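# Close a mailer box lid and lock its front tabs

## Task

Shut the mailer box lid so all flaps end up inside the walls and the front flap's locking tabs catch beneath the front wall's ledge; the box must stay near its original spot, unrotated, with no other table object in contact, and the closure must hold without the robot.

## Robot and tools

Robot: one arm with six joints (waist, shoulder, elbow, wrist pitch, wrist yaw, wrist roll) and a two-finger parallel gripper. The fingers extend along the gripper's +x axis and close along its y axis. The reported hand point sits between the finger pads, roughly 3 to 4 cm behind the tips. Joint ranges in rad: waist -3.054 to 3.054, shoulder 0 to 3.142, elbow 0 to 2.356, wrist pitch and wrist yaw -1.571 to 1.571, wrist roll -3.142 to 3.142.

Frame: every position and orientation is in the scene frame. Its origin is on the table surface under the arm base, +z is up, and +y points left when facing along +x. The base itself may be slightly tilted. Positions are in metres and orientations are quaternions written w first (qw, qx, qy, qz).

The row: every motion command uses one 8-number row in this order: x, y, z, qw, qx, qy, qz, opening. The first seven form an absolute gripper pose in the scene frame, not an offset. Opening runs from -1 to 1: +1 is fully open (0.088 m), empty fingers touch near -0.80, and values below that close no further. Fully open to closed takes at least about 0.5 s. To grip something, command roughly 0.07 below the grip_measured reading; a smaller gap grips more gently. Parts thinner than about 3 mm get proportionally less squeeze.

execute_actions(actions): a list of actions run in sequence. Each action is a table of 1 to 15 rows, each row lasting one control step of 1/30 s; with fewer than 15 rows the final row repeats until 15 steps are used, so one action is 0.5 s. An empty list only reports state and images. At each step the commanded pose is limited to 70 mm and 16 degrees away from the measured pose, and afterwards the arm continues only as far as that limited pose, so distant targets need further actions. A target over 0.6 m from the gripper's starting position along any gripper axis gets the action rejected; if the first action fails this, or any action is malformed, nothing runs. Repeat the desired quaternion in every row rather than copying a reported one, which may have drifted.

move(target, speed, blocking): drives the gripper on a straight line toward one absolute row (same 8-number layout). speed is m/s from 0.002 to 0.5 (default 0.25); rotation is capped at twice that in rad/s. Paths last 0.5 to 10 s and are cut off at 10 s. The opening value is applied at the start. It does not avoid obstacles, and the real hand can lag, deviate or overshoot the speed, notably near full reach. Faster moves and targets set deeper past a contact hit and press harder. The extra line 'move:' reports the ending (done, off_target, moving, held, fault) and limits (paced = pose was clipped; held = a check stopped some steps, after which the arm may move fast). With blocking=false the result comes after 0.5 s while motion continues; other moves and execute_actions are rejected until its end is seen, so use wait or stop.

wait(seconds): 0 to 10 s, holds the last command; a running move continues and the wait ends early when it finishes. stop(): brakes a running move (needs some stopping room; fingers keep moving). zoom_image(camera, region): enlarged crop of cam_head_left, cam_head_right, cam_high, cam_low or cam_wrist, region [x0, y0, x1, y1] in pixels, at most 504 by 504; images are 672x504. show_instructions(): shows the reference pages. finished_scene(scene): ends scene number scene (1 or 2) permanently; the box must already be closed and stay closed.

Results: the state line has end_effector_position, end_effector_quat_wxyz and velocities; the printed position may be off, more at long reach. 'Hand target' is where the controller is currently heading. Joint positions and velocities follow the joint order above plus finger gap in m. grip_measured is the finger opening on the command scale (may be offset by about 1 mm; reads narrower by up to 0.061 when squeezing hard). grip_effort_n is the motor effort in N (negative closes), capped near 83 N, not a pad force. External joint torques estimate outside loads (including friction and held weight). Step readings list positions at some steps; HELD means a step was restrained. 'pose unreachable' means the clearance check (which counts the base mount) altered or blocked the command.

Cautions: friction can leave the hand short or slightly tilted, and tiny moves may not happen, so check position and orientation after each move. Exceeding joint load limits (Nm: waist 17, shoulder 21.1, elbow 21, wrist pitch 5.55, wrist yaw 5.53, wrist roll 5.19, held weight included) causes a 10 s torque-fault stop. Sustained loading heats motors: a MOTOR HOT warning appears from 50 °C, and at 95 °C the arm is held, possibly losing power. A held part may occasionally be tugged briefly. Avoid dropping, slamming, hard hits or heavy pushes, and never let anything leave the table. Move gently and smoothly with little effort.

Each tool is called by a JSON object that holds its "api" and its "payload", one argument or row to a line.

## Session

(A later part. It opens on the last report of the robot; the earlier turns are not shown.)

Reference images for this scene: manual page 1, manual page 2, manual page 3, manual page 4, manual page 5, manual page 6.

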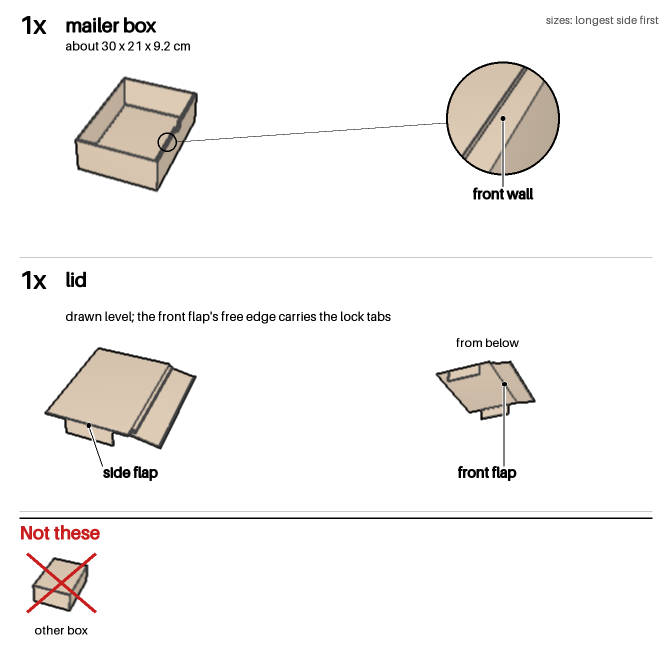

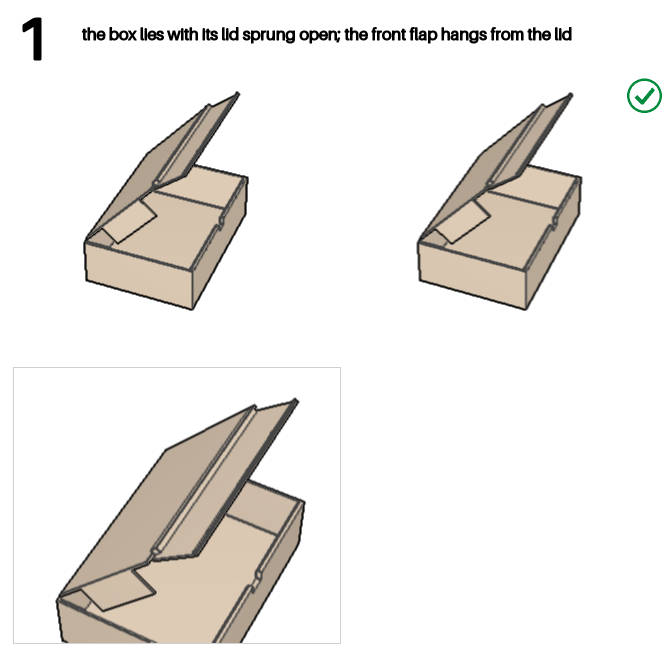

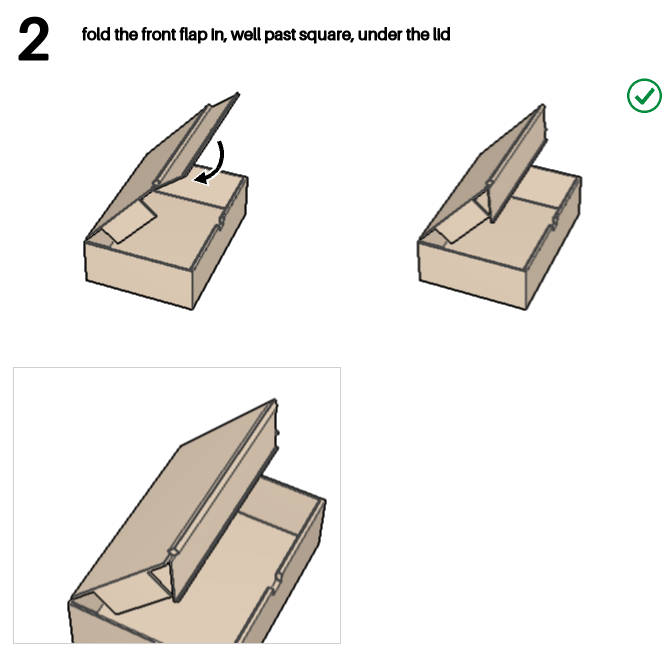

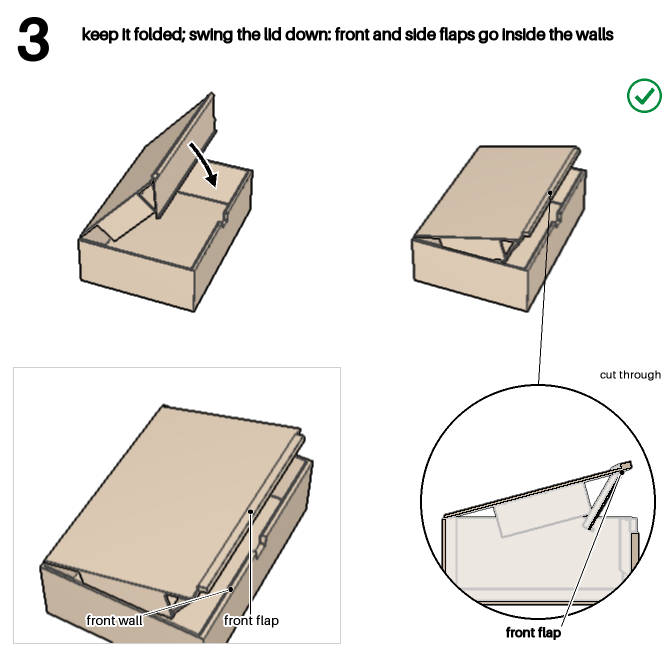

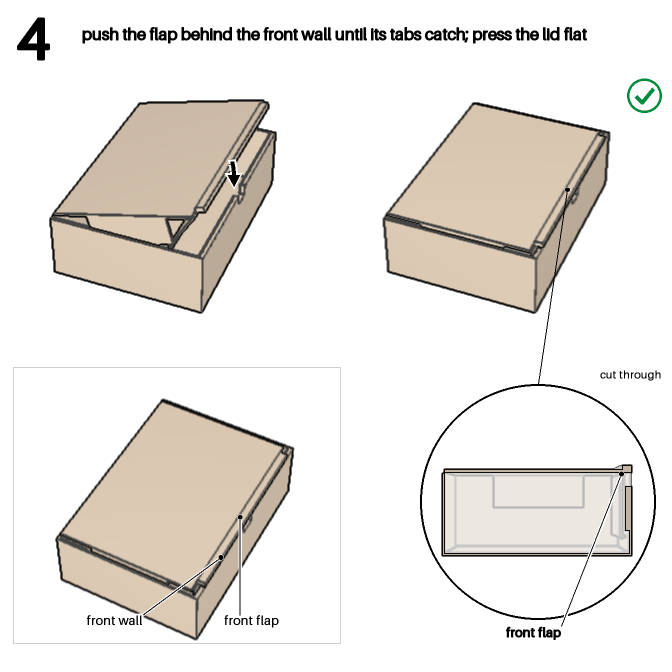

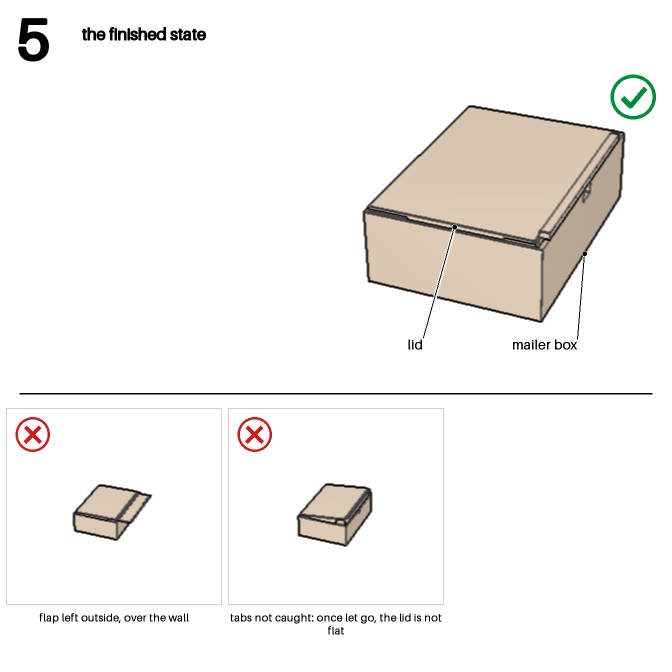

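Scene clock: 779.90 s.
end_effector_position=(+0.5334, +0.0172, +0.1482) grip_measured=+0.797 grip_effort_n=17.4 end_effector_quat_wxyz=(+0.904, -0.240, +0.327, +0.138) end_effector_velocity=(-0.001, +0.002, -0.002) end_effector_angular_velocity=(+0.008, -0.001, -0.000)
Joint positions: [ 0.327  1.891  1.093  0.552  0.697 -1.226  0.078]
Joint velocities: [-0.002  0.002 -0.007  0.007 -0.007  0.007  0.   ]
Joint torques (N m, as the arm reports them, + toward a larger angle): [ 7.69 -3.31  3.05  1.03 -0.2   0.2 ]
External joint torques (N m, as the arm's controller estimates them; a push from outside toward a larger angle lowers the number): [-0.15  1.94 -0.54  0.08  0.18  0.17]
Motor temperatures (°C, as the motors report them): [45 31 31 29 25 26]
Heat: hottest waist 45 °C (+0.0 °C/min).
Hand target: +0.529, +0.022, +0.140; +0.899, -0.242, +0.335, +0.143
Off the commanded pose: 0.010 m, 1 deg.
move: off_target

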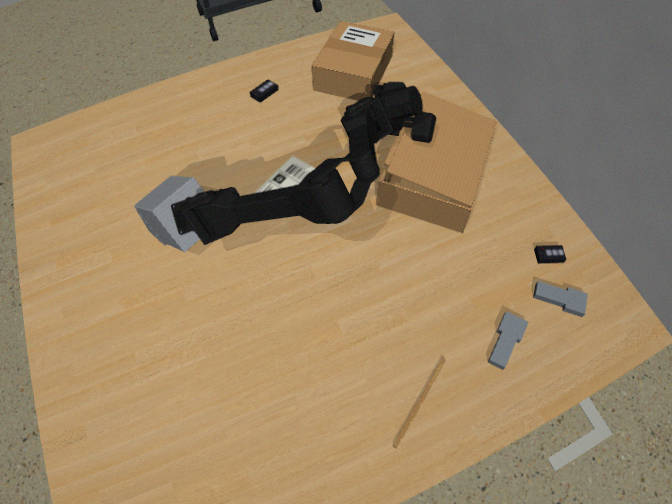

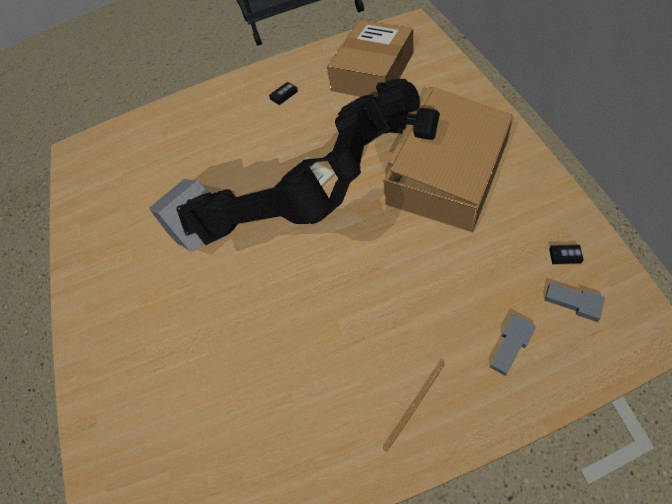

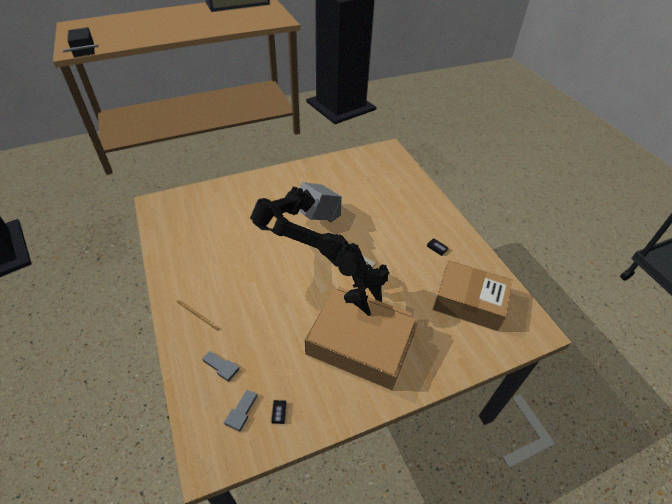

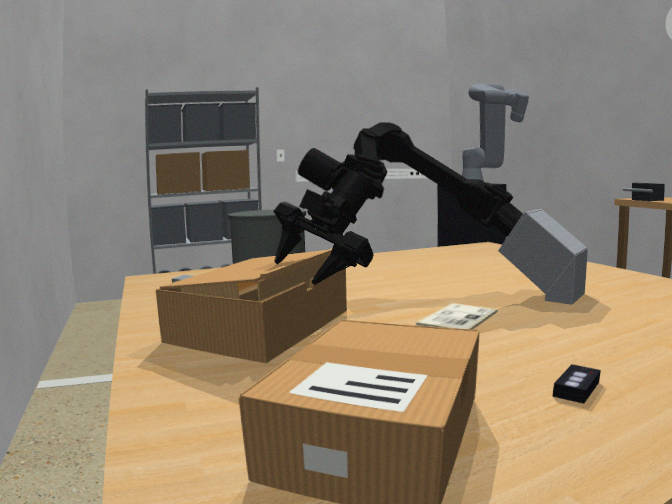

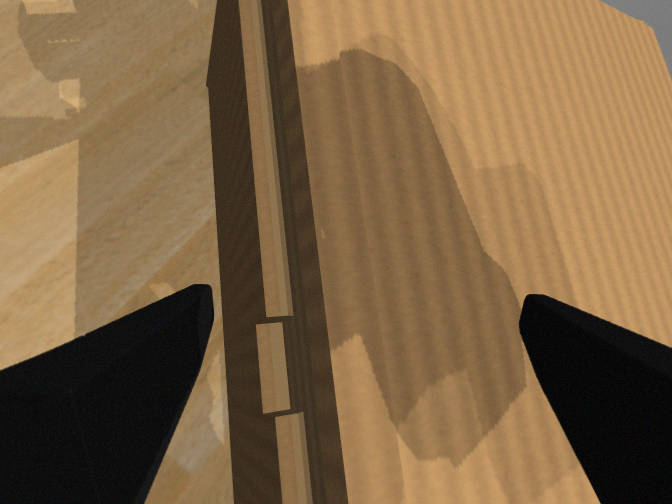

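{"api": "move", "payload": {
  "target": [0.525,0.03,0.088,0.898,-0.242,0.334,0.143,0.8],
  "speed": 0.03
}}

{"api": "move", "payload": {
  "target": [0.525,0.03,0.125,0.898,-0.242,0.334,0.143,0.8],
  "speed": 0.04
}}

Scene clock: 785.53 s.
end_effector_position=(+0.5370, +0.0242, +0.1226) grip_measured=+0.798 grip_effort_n=14.7 end_effector_quat_wxyz=(+0.916, -0.230, +0.303, +0.126) end_effector_velocity=(+0.002, +0.000, +0.002) end_effector_angular_velocity=(+0.007, -0.023, +0.001)
Joint positions: [ 0.269  1.963  1.056  0.726  0.606 -1.251  0.078]
Joint velocities: [-0.002  0.002 -0.002  0.022 -0.022 -0.007  0.   ]
Joint torques (N m, as the arm reports them, + toward a larger angle): [ 4.33 -1.23  1.42  0.14 -0.23  0.08]
External joint torques (N m, as the arm's controller estimates them; a push from outside toward a larger angle lowers the number): [-3.7   4.42 -1.92 -0.86  0.19  0.05]
Motor temperatures (°C, as the motors report them): [46 31 31 29 25 26]
Heat: hottest waist 46 °C (+1.0 °C/min).
Hand target: +0.524, +0.029, +0.089; +0.899, -0.242, +0.335, +0.144
Off the commanded pose: 0.037 m, 5 deg.
move: off_target

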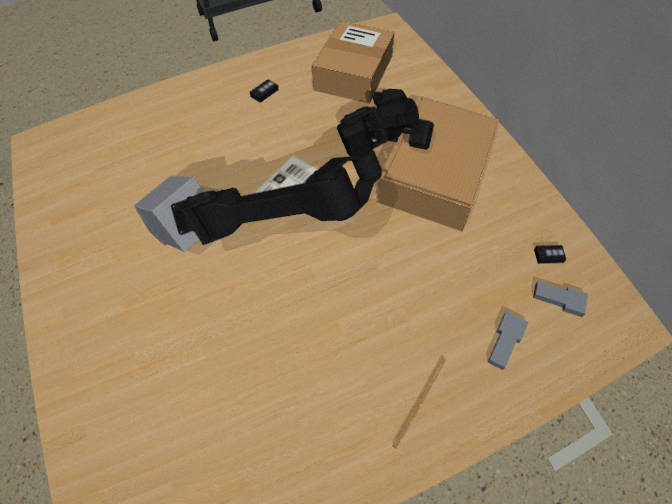

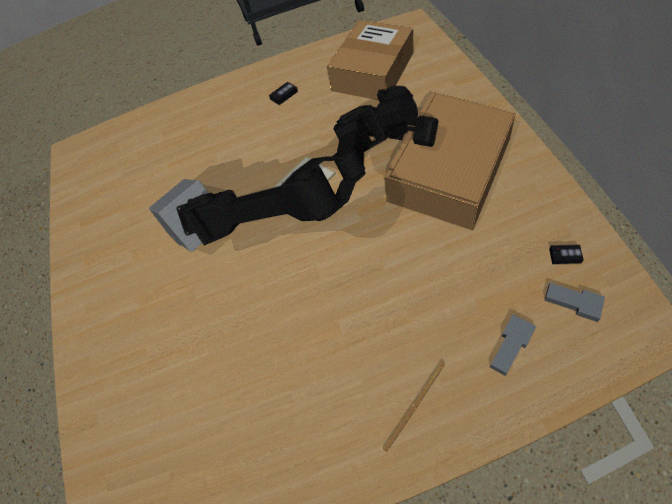

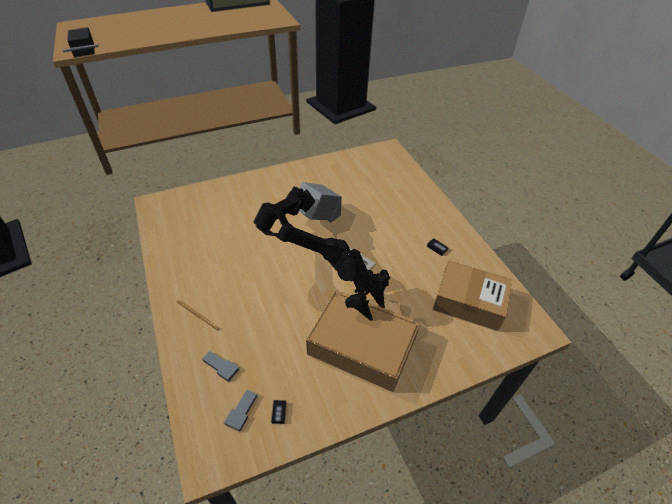

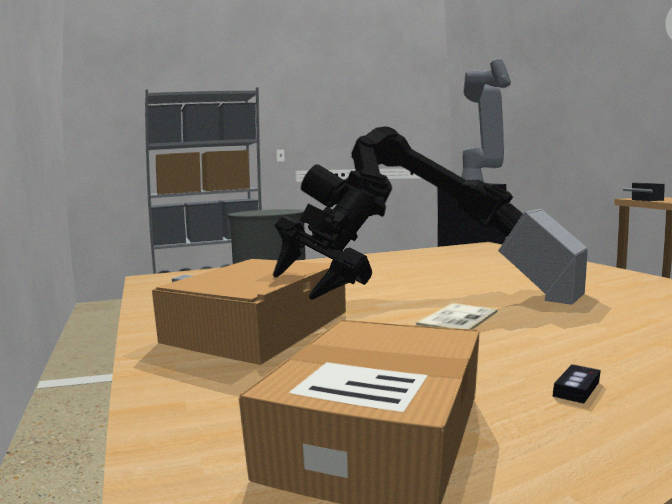

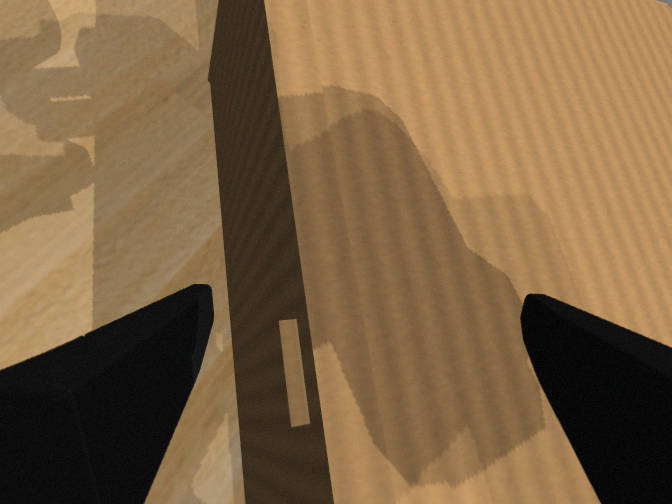

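Scene clock: 786.80 s.
end_effector_position=(+0.5261, +0.0320, +0.1269) grip_measured=+0.798 grip_effort_n=14.7 end_effector_quat_wxyz=(+0.901, -0.243, +0.329, +0.145) end_effector_velocity=(-0.002, +0.004, -0.000) end_effector_angular_velocity=(-0.005, +0.005, +0.028)
Joint positions: [ 0.306  1.945  1.057  0.63   0.676 -1.233  0.078]
Joint velocities: [ 0.002 -0.002 -0.002 -0.022 -0.007 -0.007 -0.   ]
Joint torques (N m, as the arm reports them, + toward a larger angle): [ 7.95 -4.87  4.18  0.57 -0.09  0.19]
External joint torques (N m, as the arm's controller estimates them; a push from outside toward a larger angle lowers the number): [ 0.06  0.44  0.86 -0.36  0.29  0.16]
Motor temperatures (°C, as the motors report them): [46 31 31 29 25 26]
Heat: hottest waist 46 °C (+1.0 °C/min).
Hand target: +0.525, +0.030, +0.125; +0.899, -0.242, +0.334, +0.143
Off the commanded pose: 0.003 m, 1 deg.
move: done

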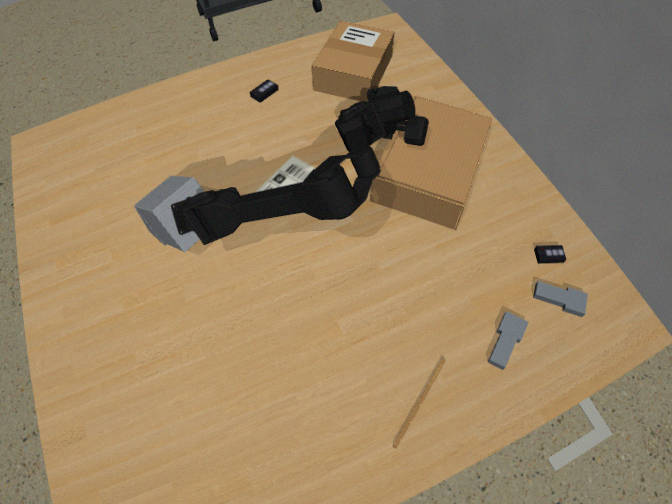

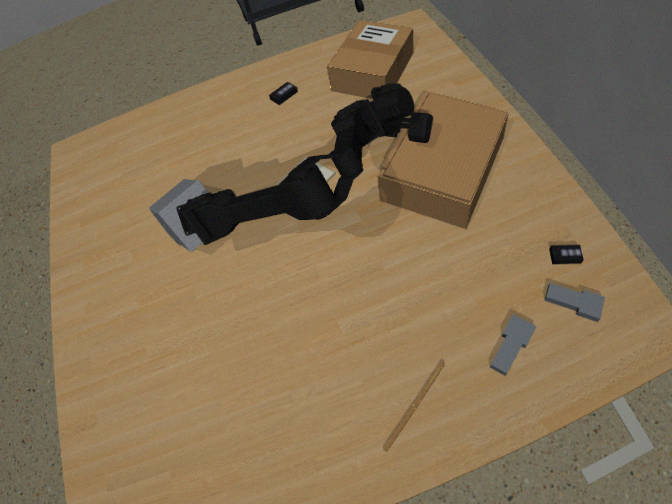

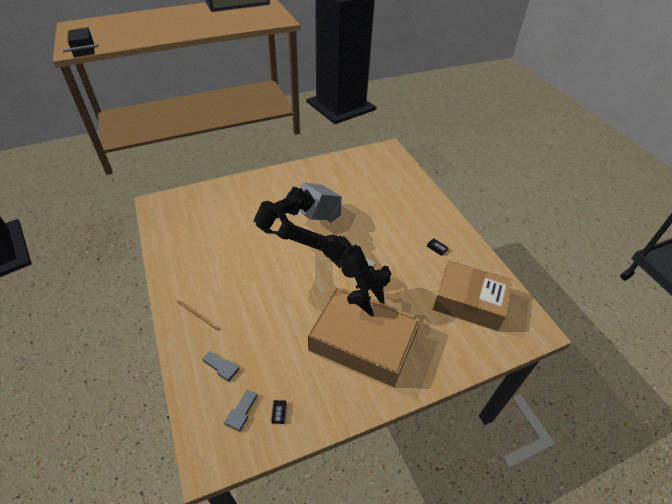

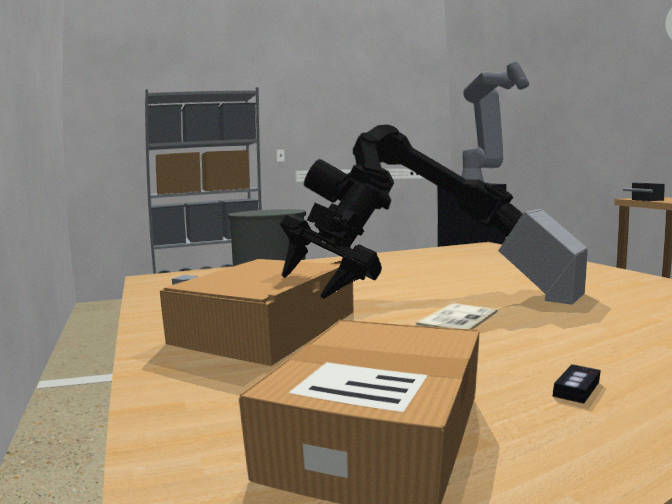

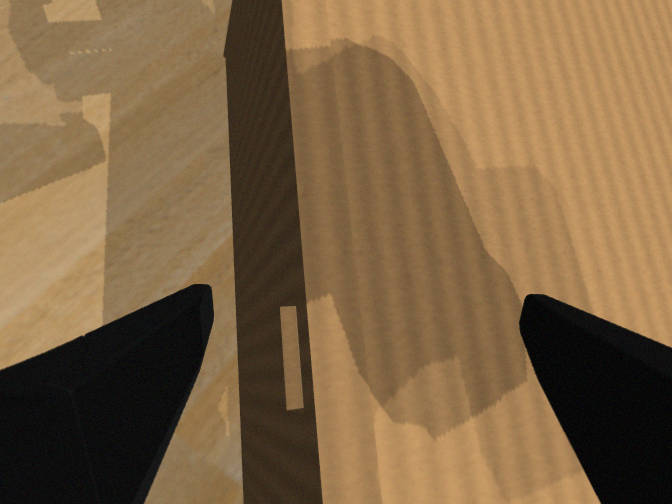

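{"api": "move", "payload": {
  "target": [0.52,0.09,0.16,0.898,-0.242,0.334,0.143,0.8],
  "speed": 0.1
}}

{"api": "move", "payload": {
  "target": [0.555,0.135,0.105,0.898,-0.242,0.334,0.143,-0.8],
  "speed": 0.08
}}

{"api": "move", "payload": {
  "target": [0.595,0.072,0.105,0.898,-0.242,0.334,0.143,-0.8],
  "speed": 0.04
}}

Scene clock: 795.07 s.
end_effector_position=(+0.5203, +0.0875, +0.1623) grip_measured=+0.798 grip_effort_n=15.1 end_effector_quat_wxyz=(+0.901, -0.242, +0.330, +0.143) end_effector_velocity=(+0.003, +0.002, +0.003) end_effector_angular_velocity=(-0.014, -0.005, +0.026)
Joint positions: [ 0.457  2.056  1.128  0.633  0.826 -1.174  0.078]
Joint velocities: [ 0.002  0.002  0.017 -0.022 -0.007 -0.022 -0.   ]
Joint torques (N m, as the arm reports them, + toward a larger angle): [ 8.83 -3.58  5.17  0.79 -0.18  0.2 ]
External joint torques (N m, as the arm's controller estimates them; a push from outside toward a larger angle lowers the number): [ 0.32  1.7   1.49 -0.14  0.18  0.18]
Motor temperatures (°C, as the motors report them): [47 32 31 29 25 26]
Heat: hottest waist 47 °C (+2.0 °C/min).
Hand target: +0.520, +0.090, +0.160; +0.899, -0.243, +0.334, +0.143
Off the commanded pose: 0.003 m, 1 deg.
move: done

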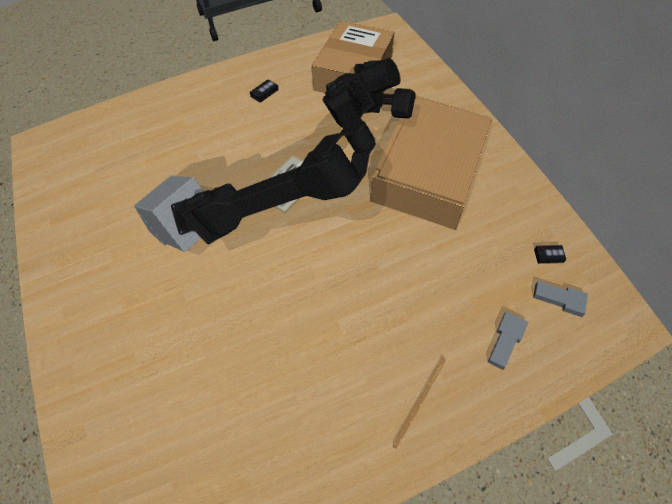

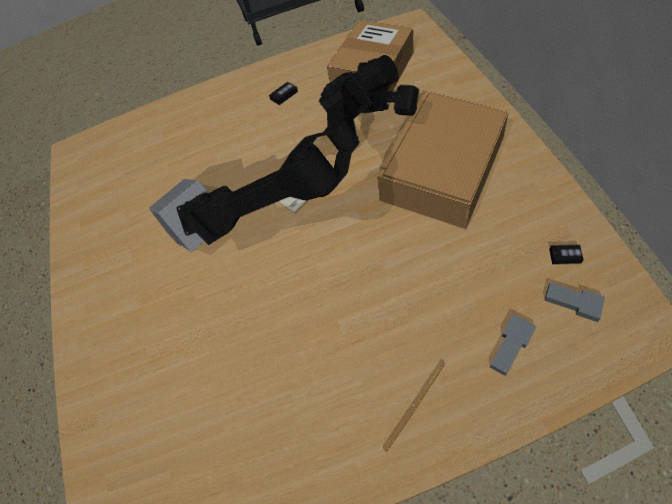

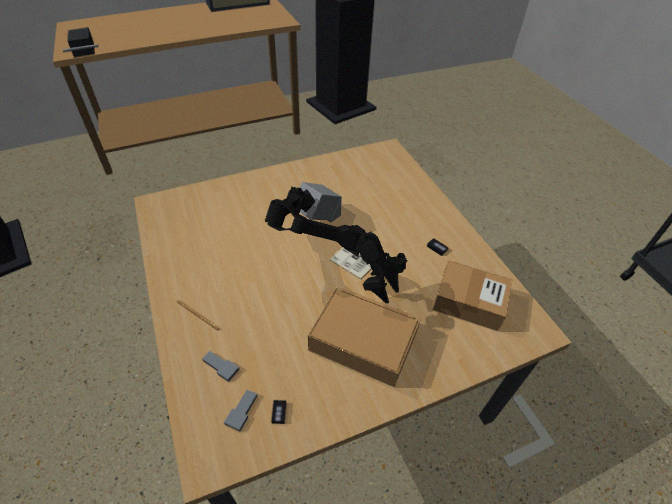

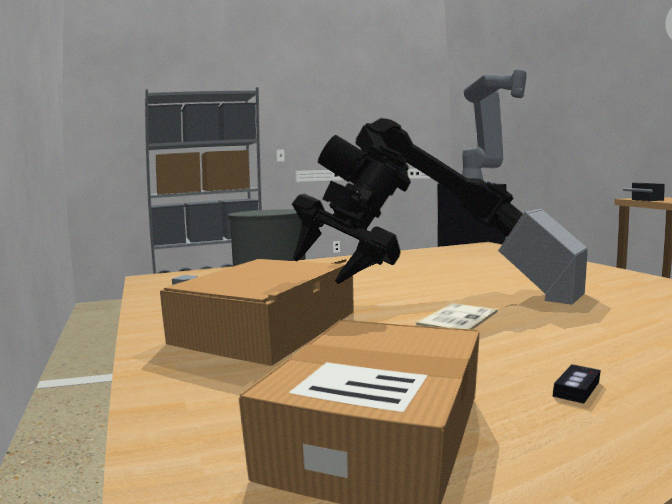

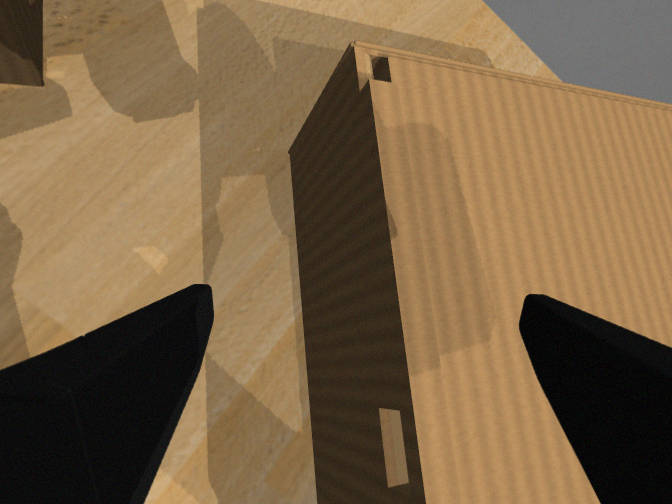

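Scene clock: 796.60 s.
end_effector_position=(+0.5548, +0.1326, +0.1098) grip_measured=-0.797 grip_effort_n=-11.9 end_effector_quat_wxyz=(+0.901, -0.240, +0.333, +0.141) end_effector_velocity=(+0.004, -0.001, -0.000) end_effector_angular_velocity=(+0.008, -0.015, +0.003)
Joint positions: [ 0.387  2.33   1.345  0.707  0.765 -1.196  0.   ]
Joint velocities: [-0.007  0.002  0.007  0.007 -0.022 -0.007  0.   ]
Joint torques (N m, as the arm reports them, + toward a larger angle): [ 9.65 -4.2   4.7   1.14 -0.56 -0.1 ]
External joint torques (N m, as the arm's controller estimates them; a push from outside toward a larger angle lowers the number): [-0.04  2.22  1.28  0.19 -0.19 -0.13]
Motor temperatures (°C, as the motors report them): [47 32 31 29 25 26]
Heat: hottest waist 47 °C (+2.0 °C/min).
Hand target: +0.555, +0.135, +0.105; +0.899, -0.242, +0.335, +0.143
Off the commanded pose: 0.005 m, 0 deg.
move: done

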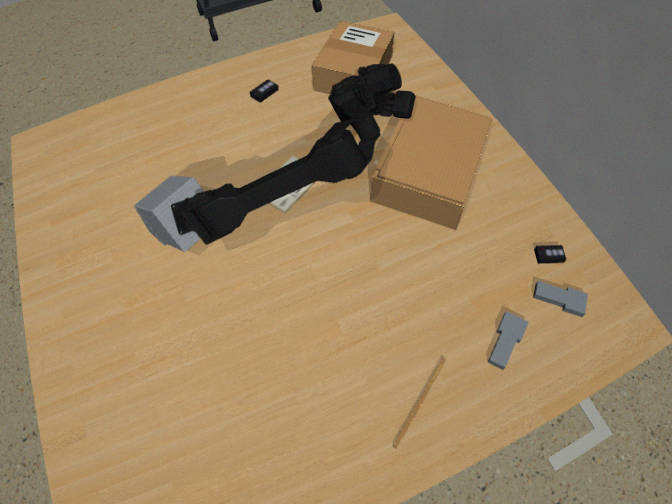

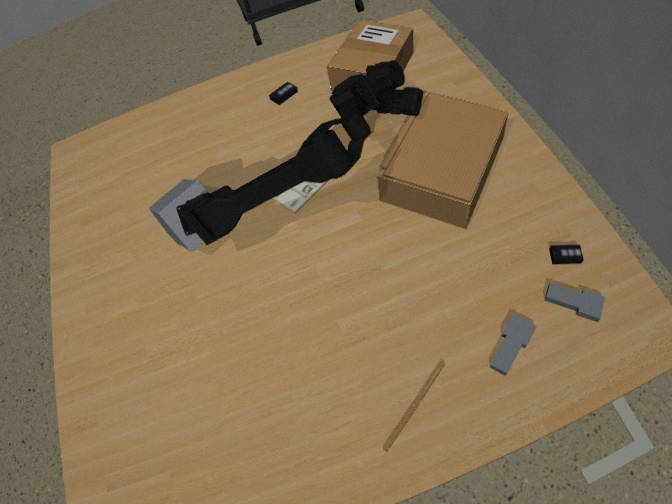

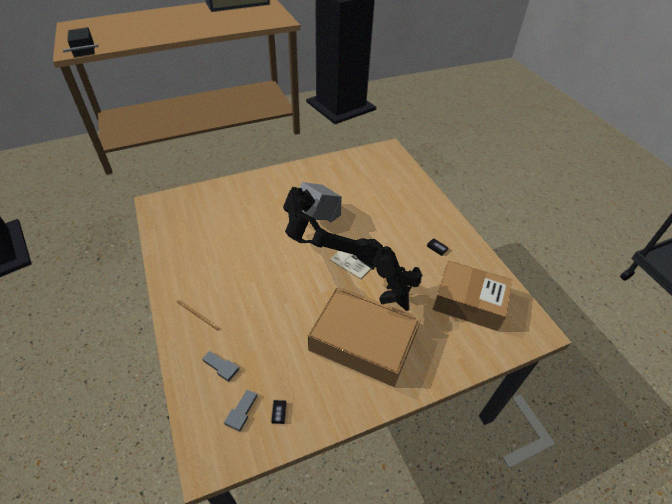

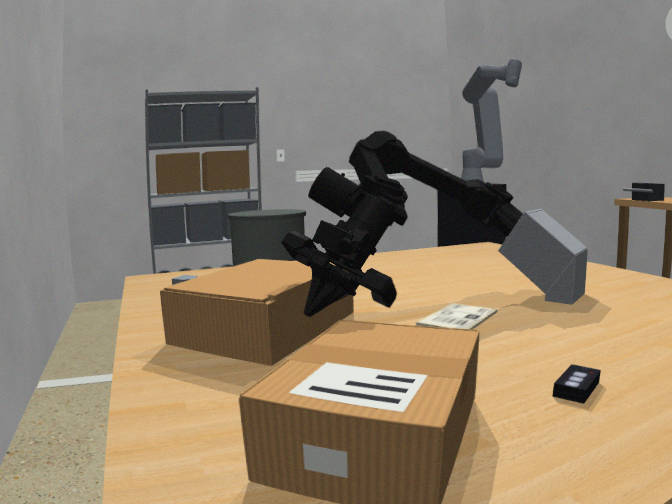

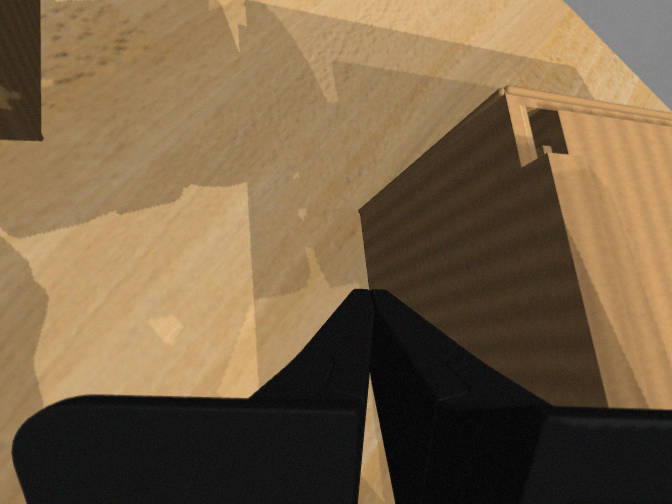

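Scene clock: 798.80 s.
end_effector_position=(+0.5918, +0.0798, +0.1073) grip_measured=-0.797 grip_effort_n=-11.4 end_effector_quat_wxyz=(+0.899, -0.243, +0.332, +0.148) end_effector_velocity=(+0.001, -0.006, -0.002) end_effector_angular_velocity=(-0.012, +0.008, -0.005)
Joint positions: [ 0.301  2.246  1.445  0.531  0.675 -1.229  0.   ]
Joint velocities: [-0.007 -0.007  0.002 -0.007  0.007 -0.007  0.   ]
Joint torques (N m, as the arm reports them, + toward a larger angle): [ 9.16 -6.5   5.01  0.75 -0.54 -0.07]
External joint torques (N m, as the arm's controller estimates them; a push from outside toward a larger angle lowers the number): [-0.6   0.27  1.42 -0.21 -0.16 -0.1 ]
Motor temperatures (°C, as the motors report them): [47 32 31 29 25 26]
Heat: hottest waist 47 °C (+2.0 °C/min).
Hand target: +0.595, +0.072, +0.105; +0.899, -0.242, +0.334, +0.143
Off the commanded pose: 0.009 m, 1 deg.
move: off_target

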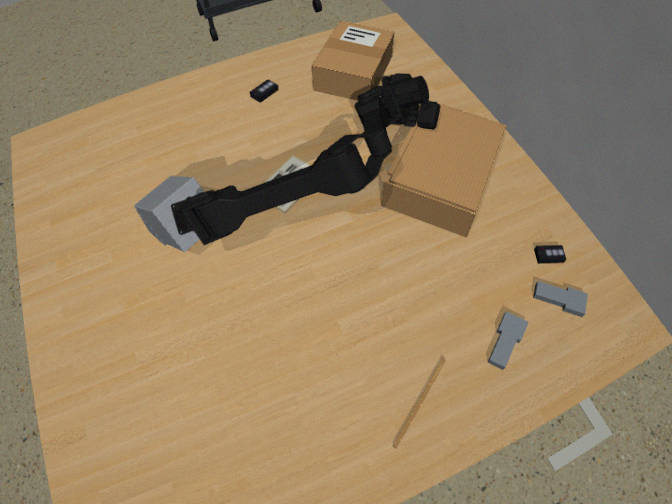

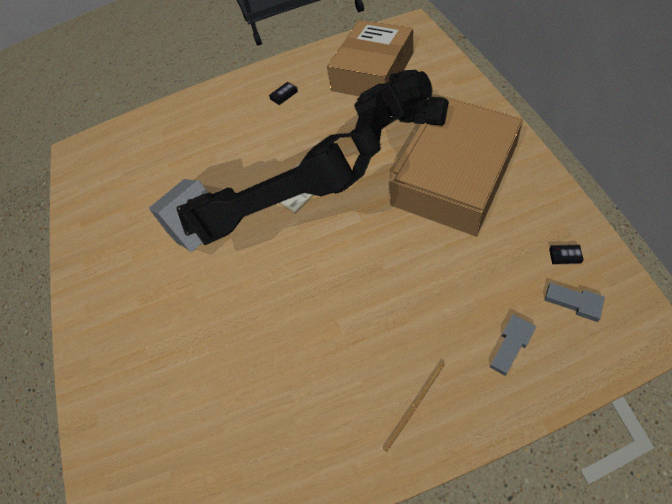

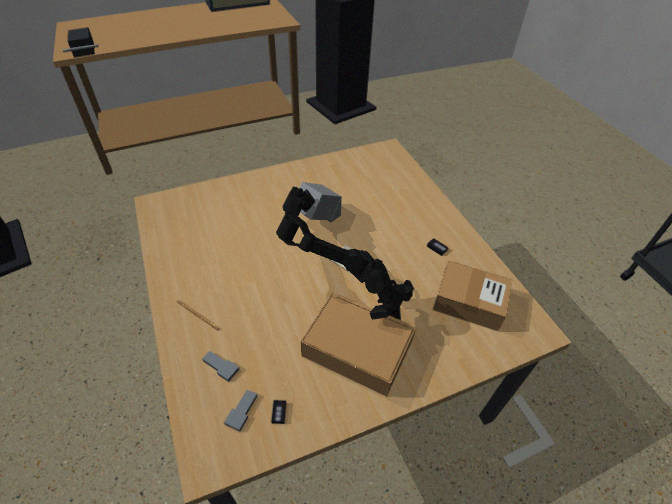

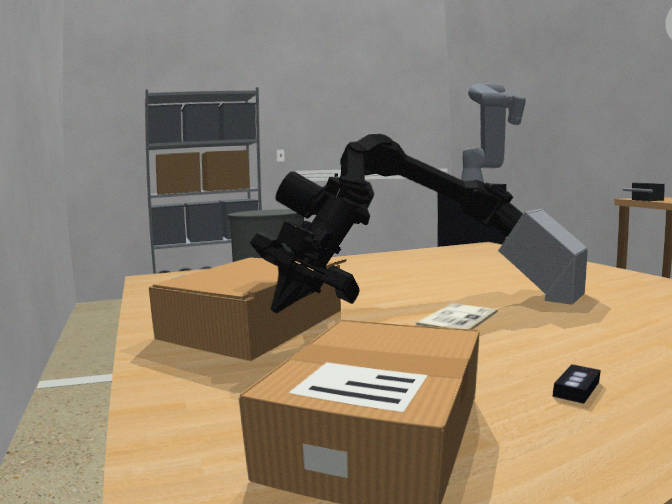

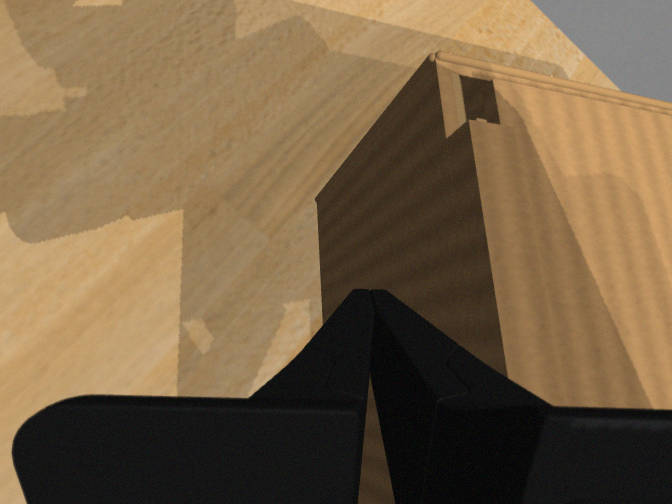

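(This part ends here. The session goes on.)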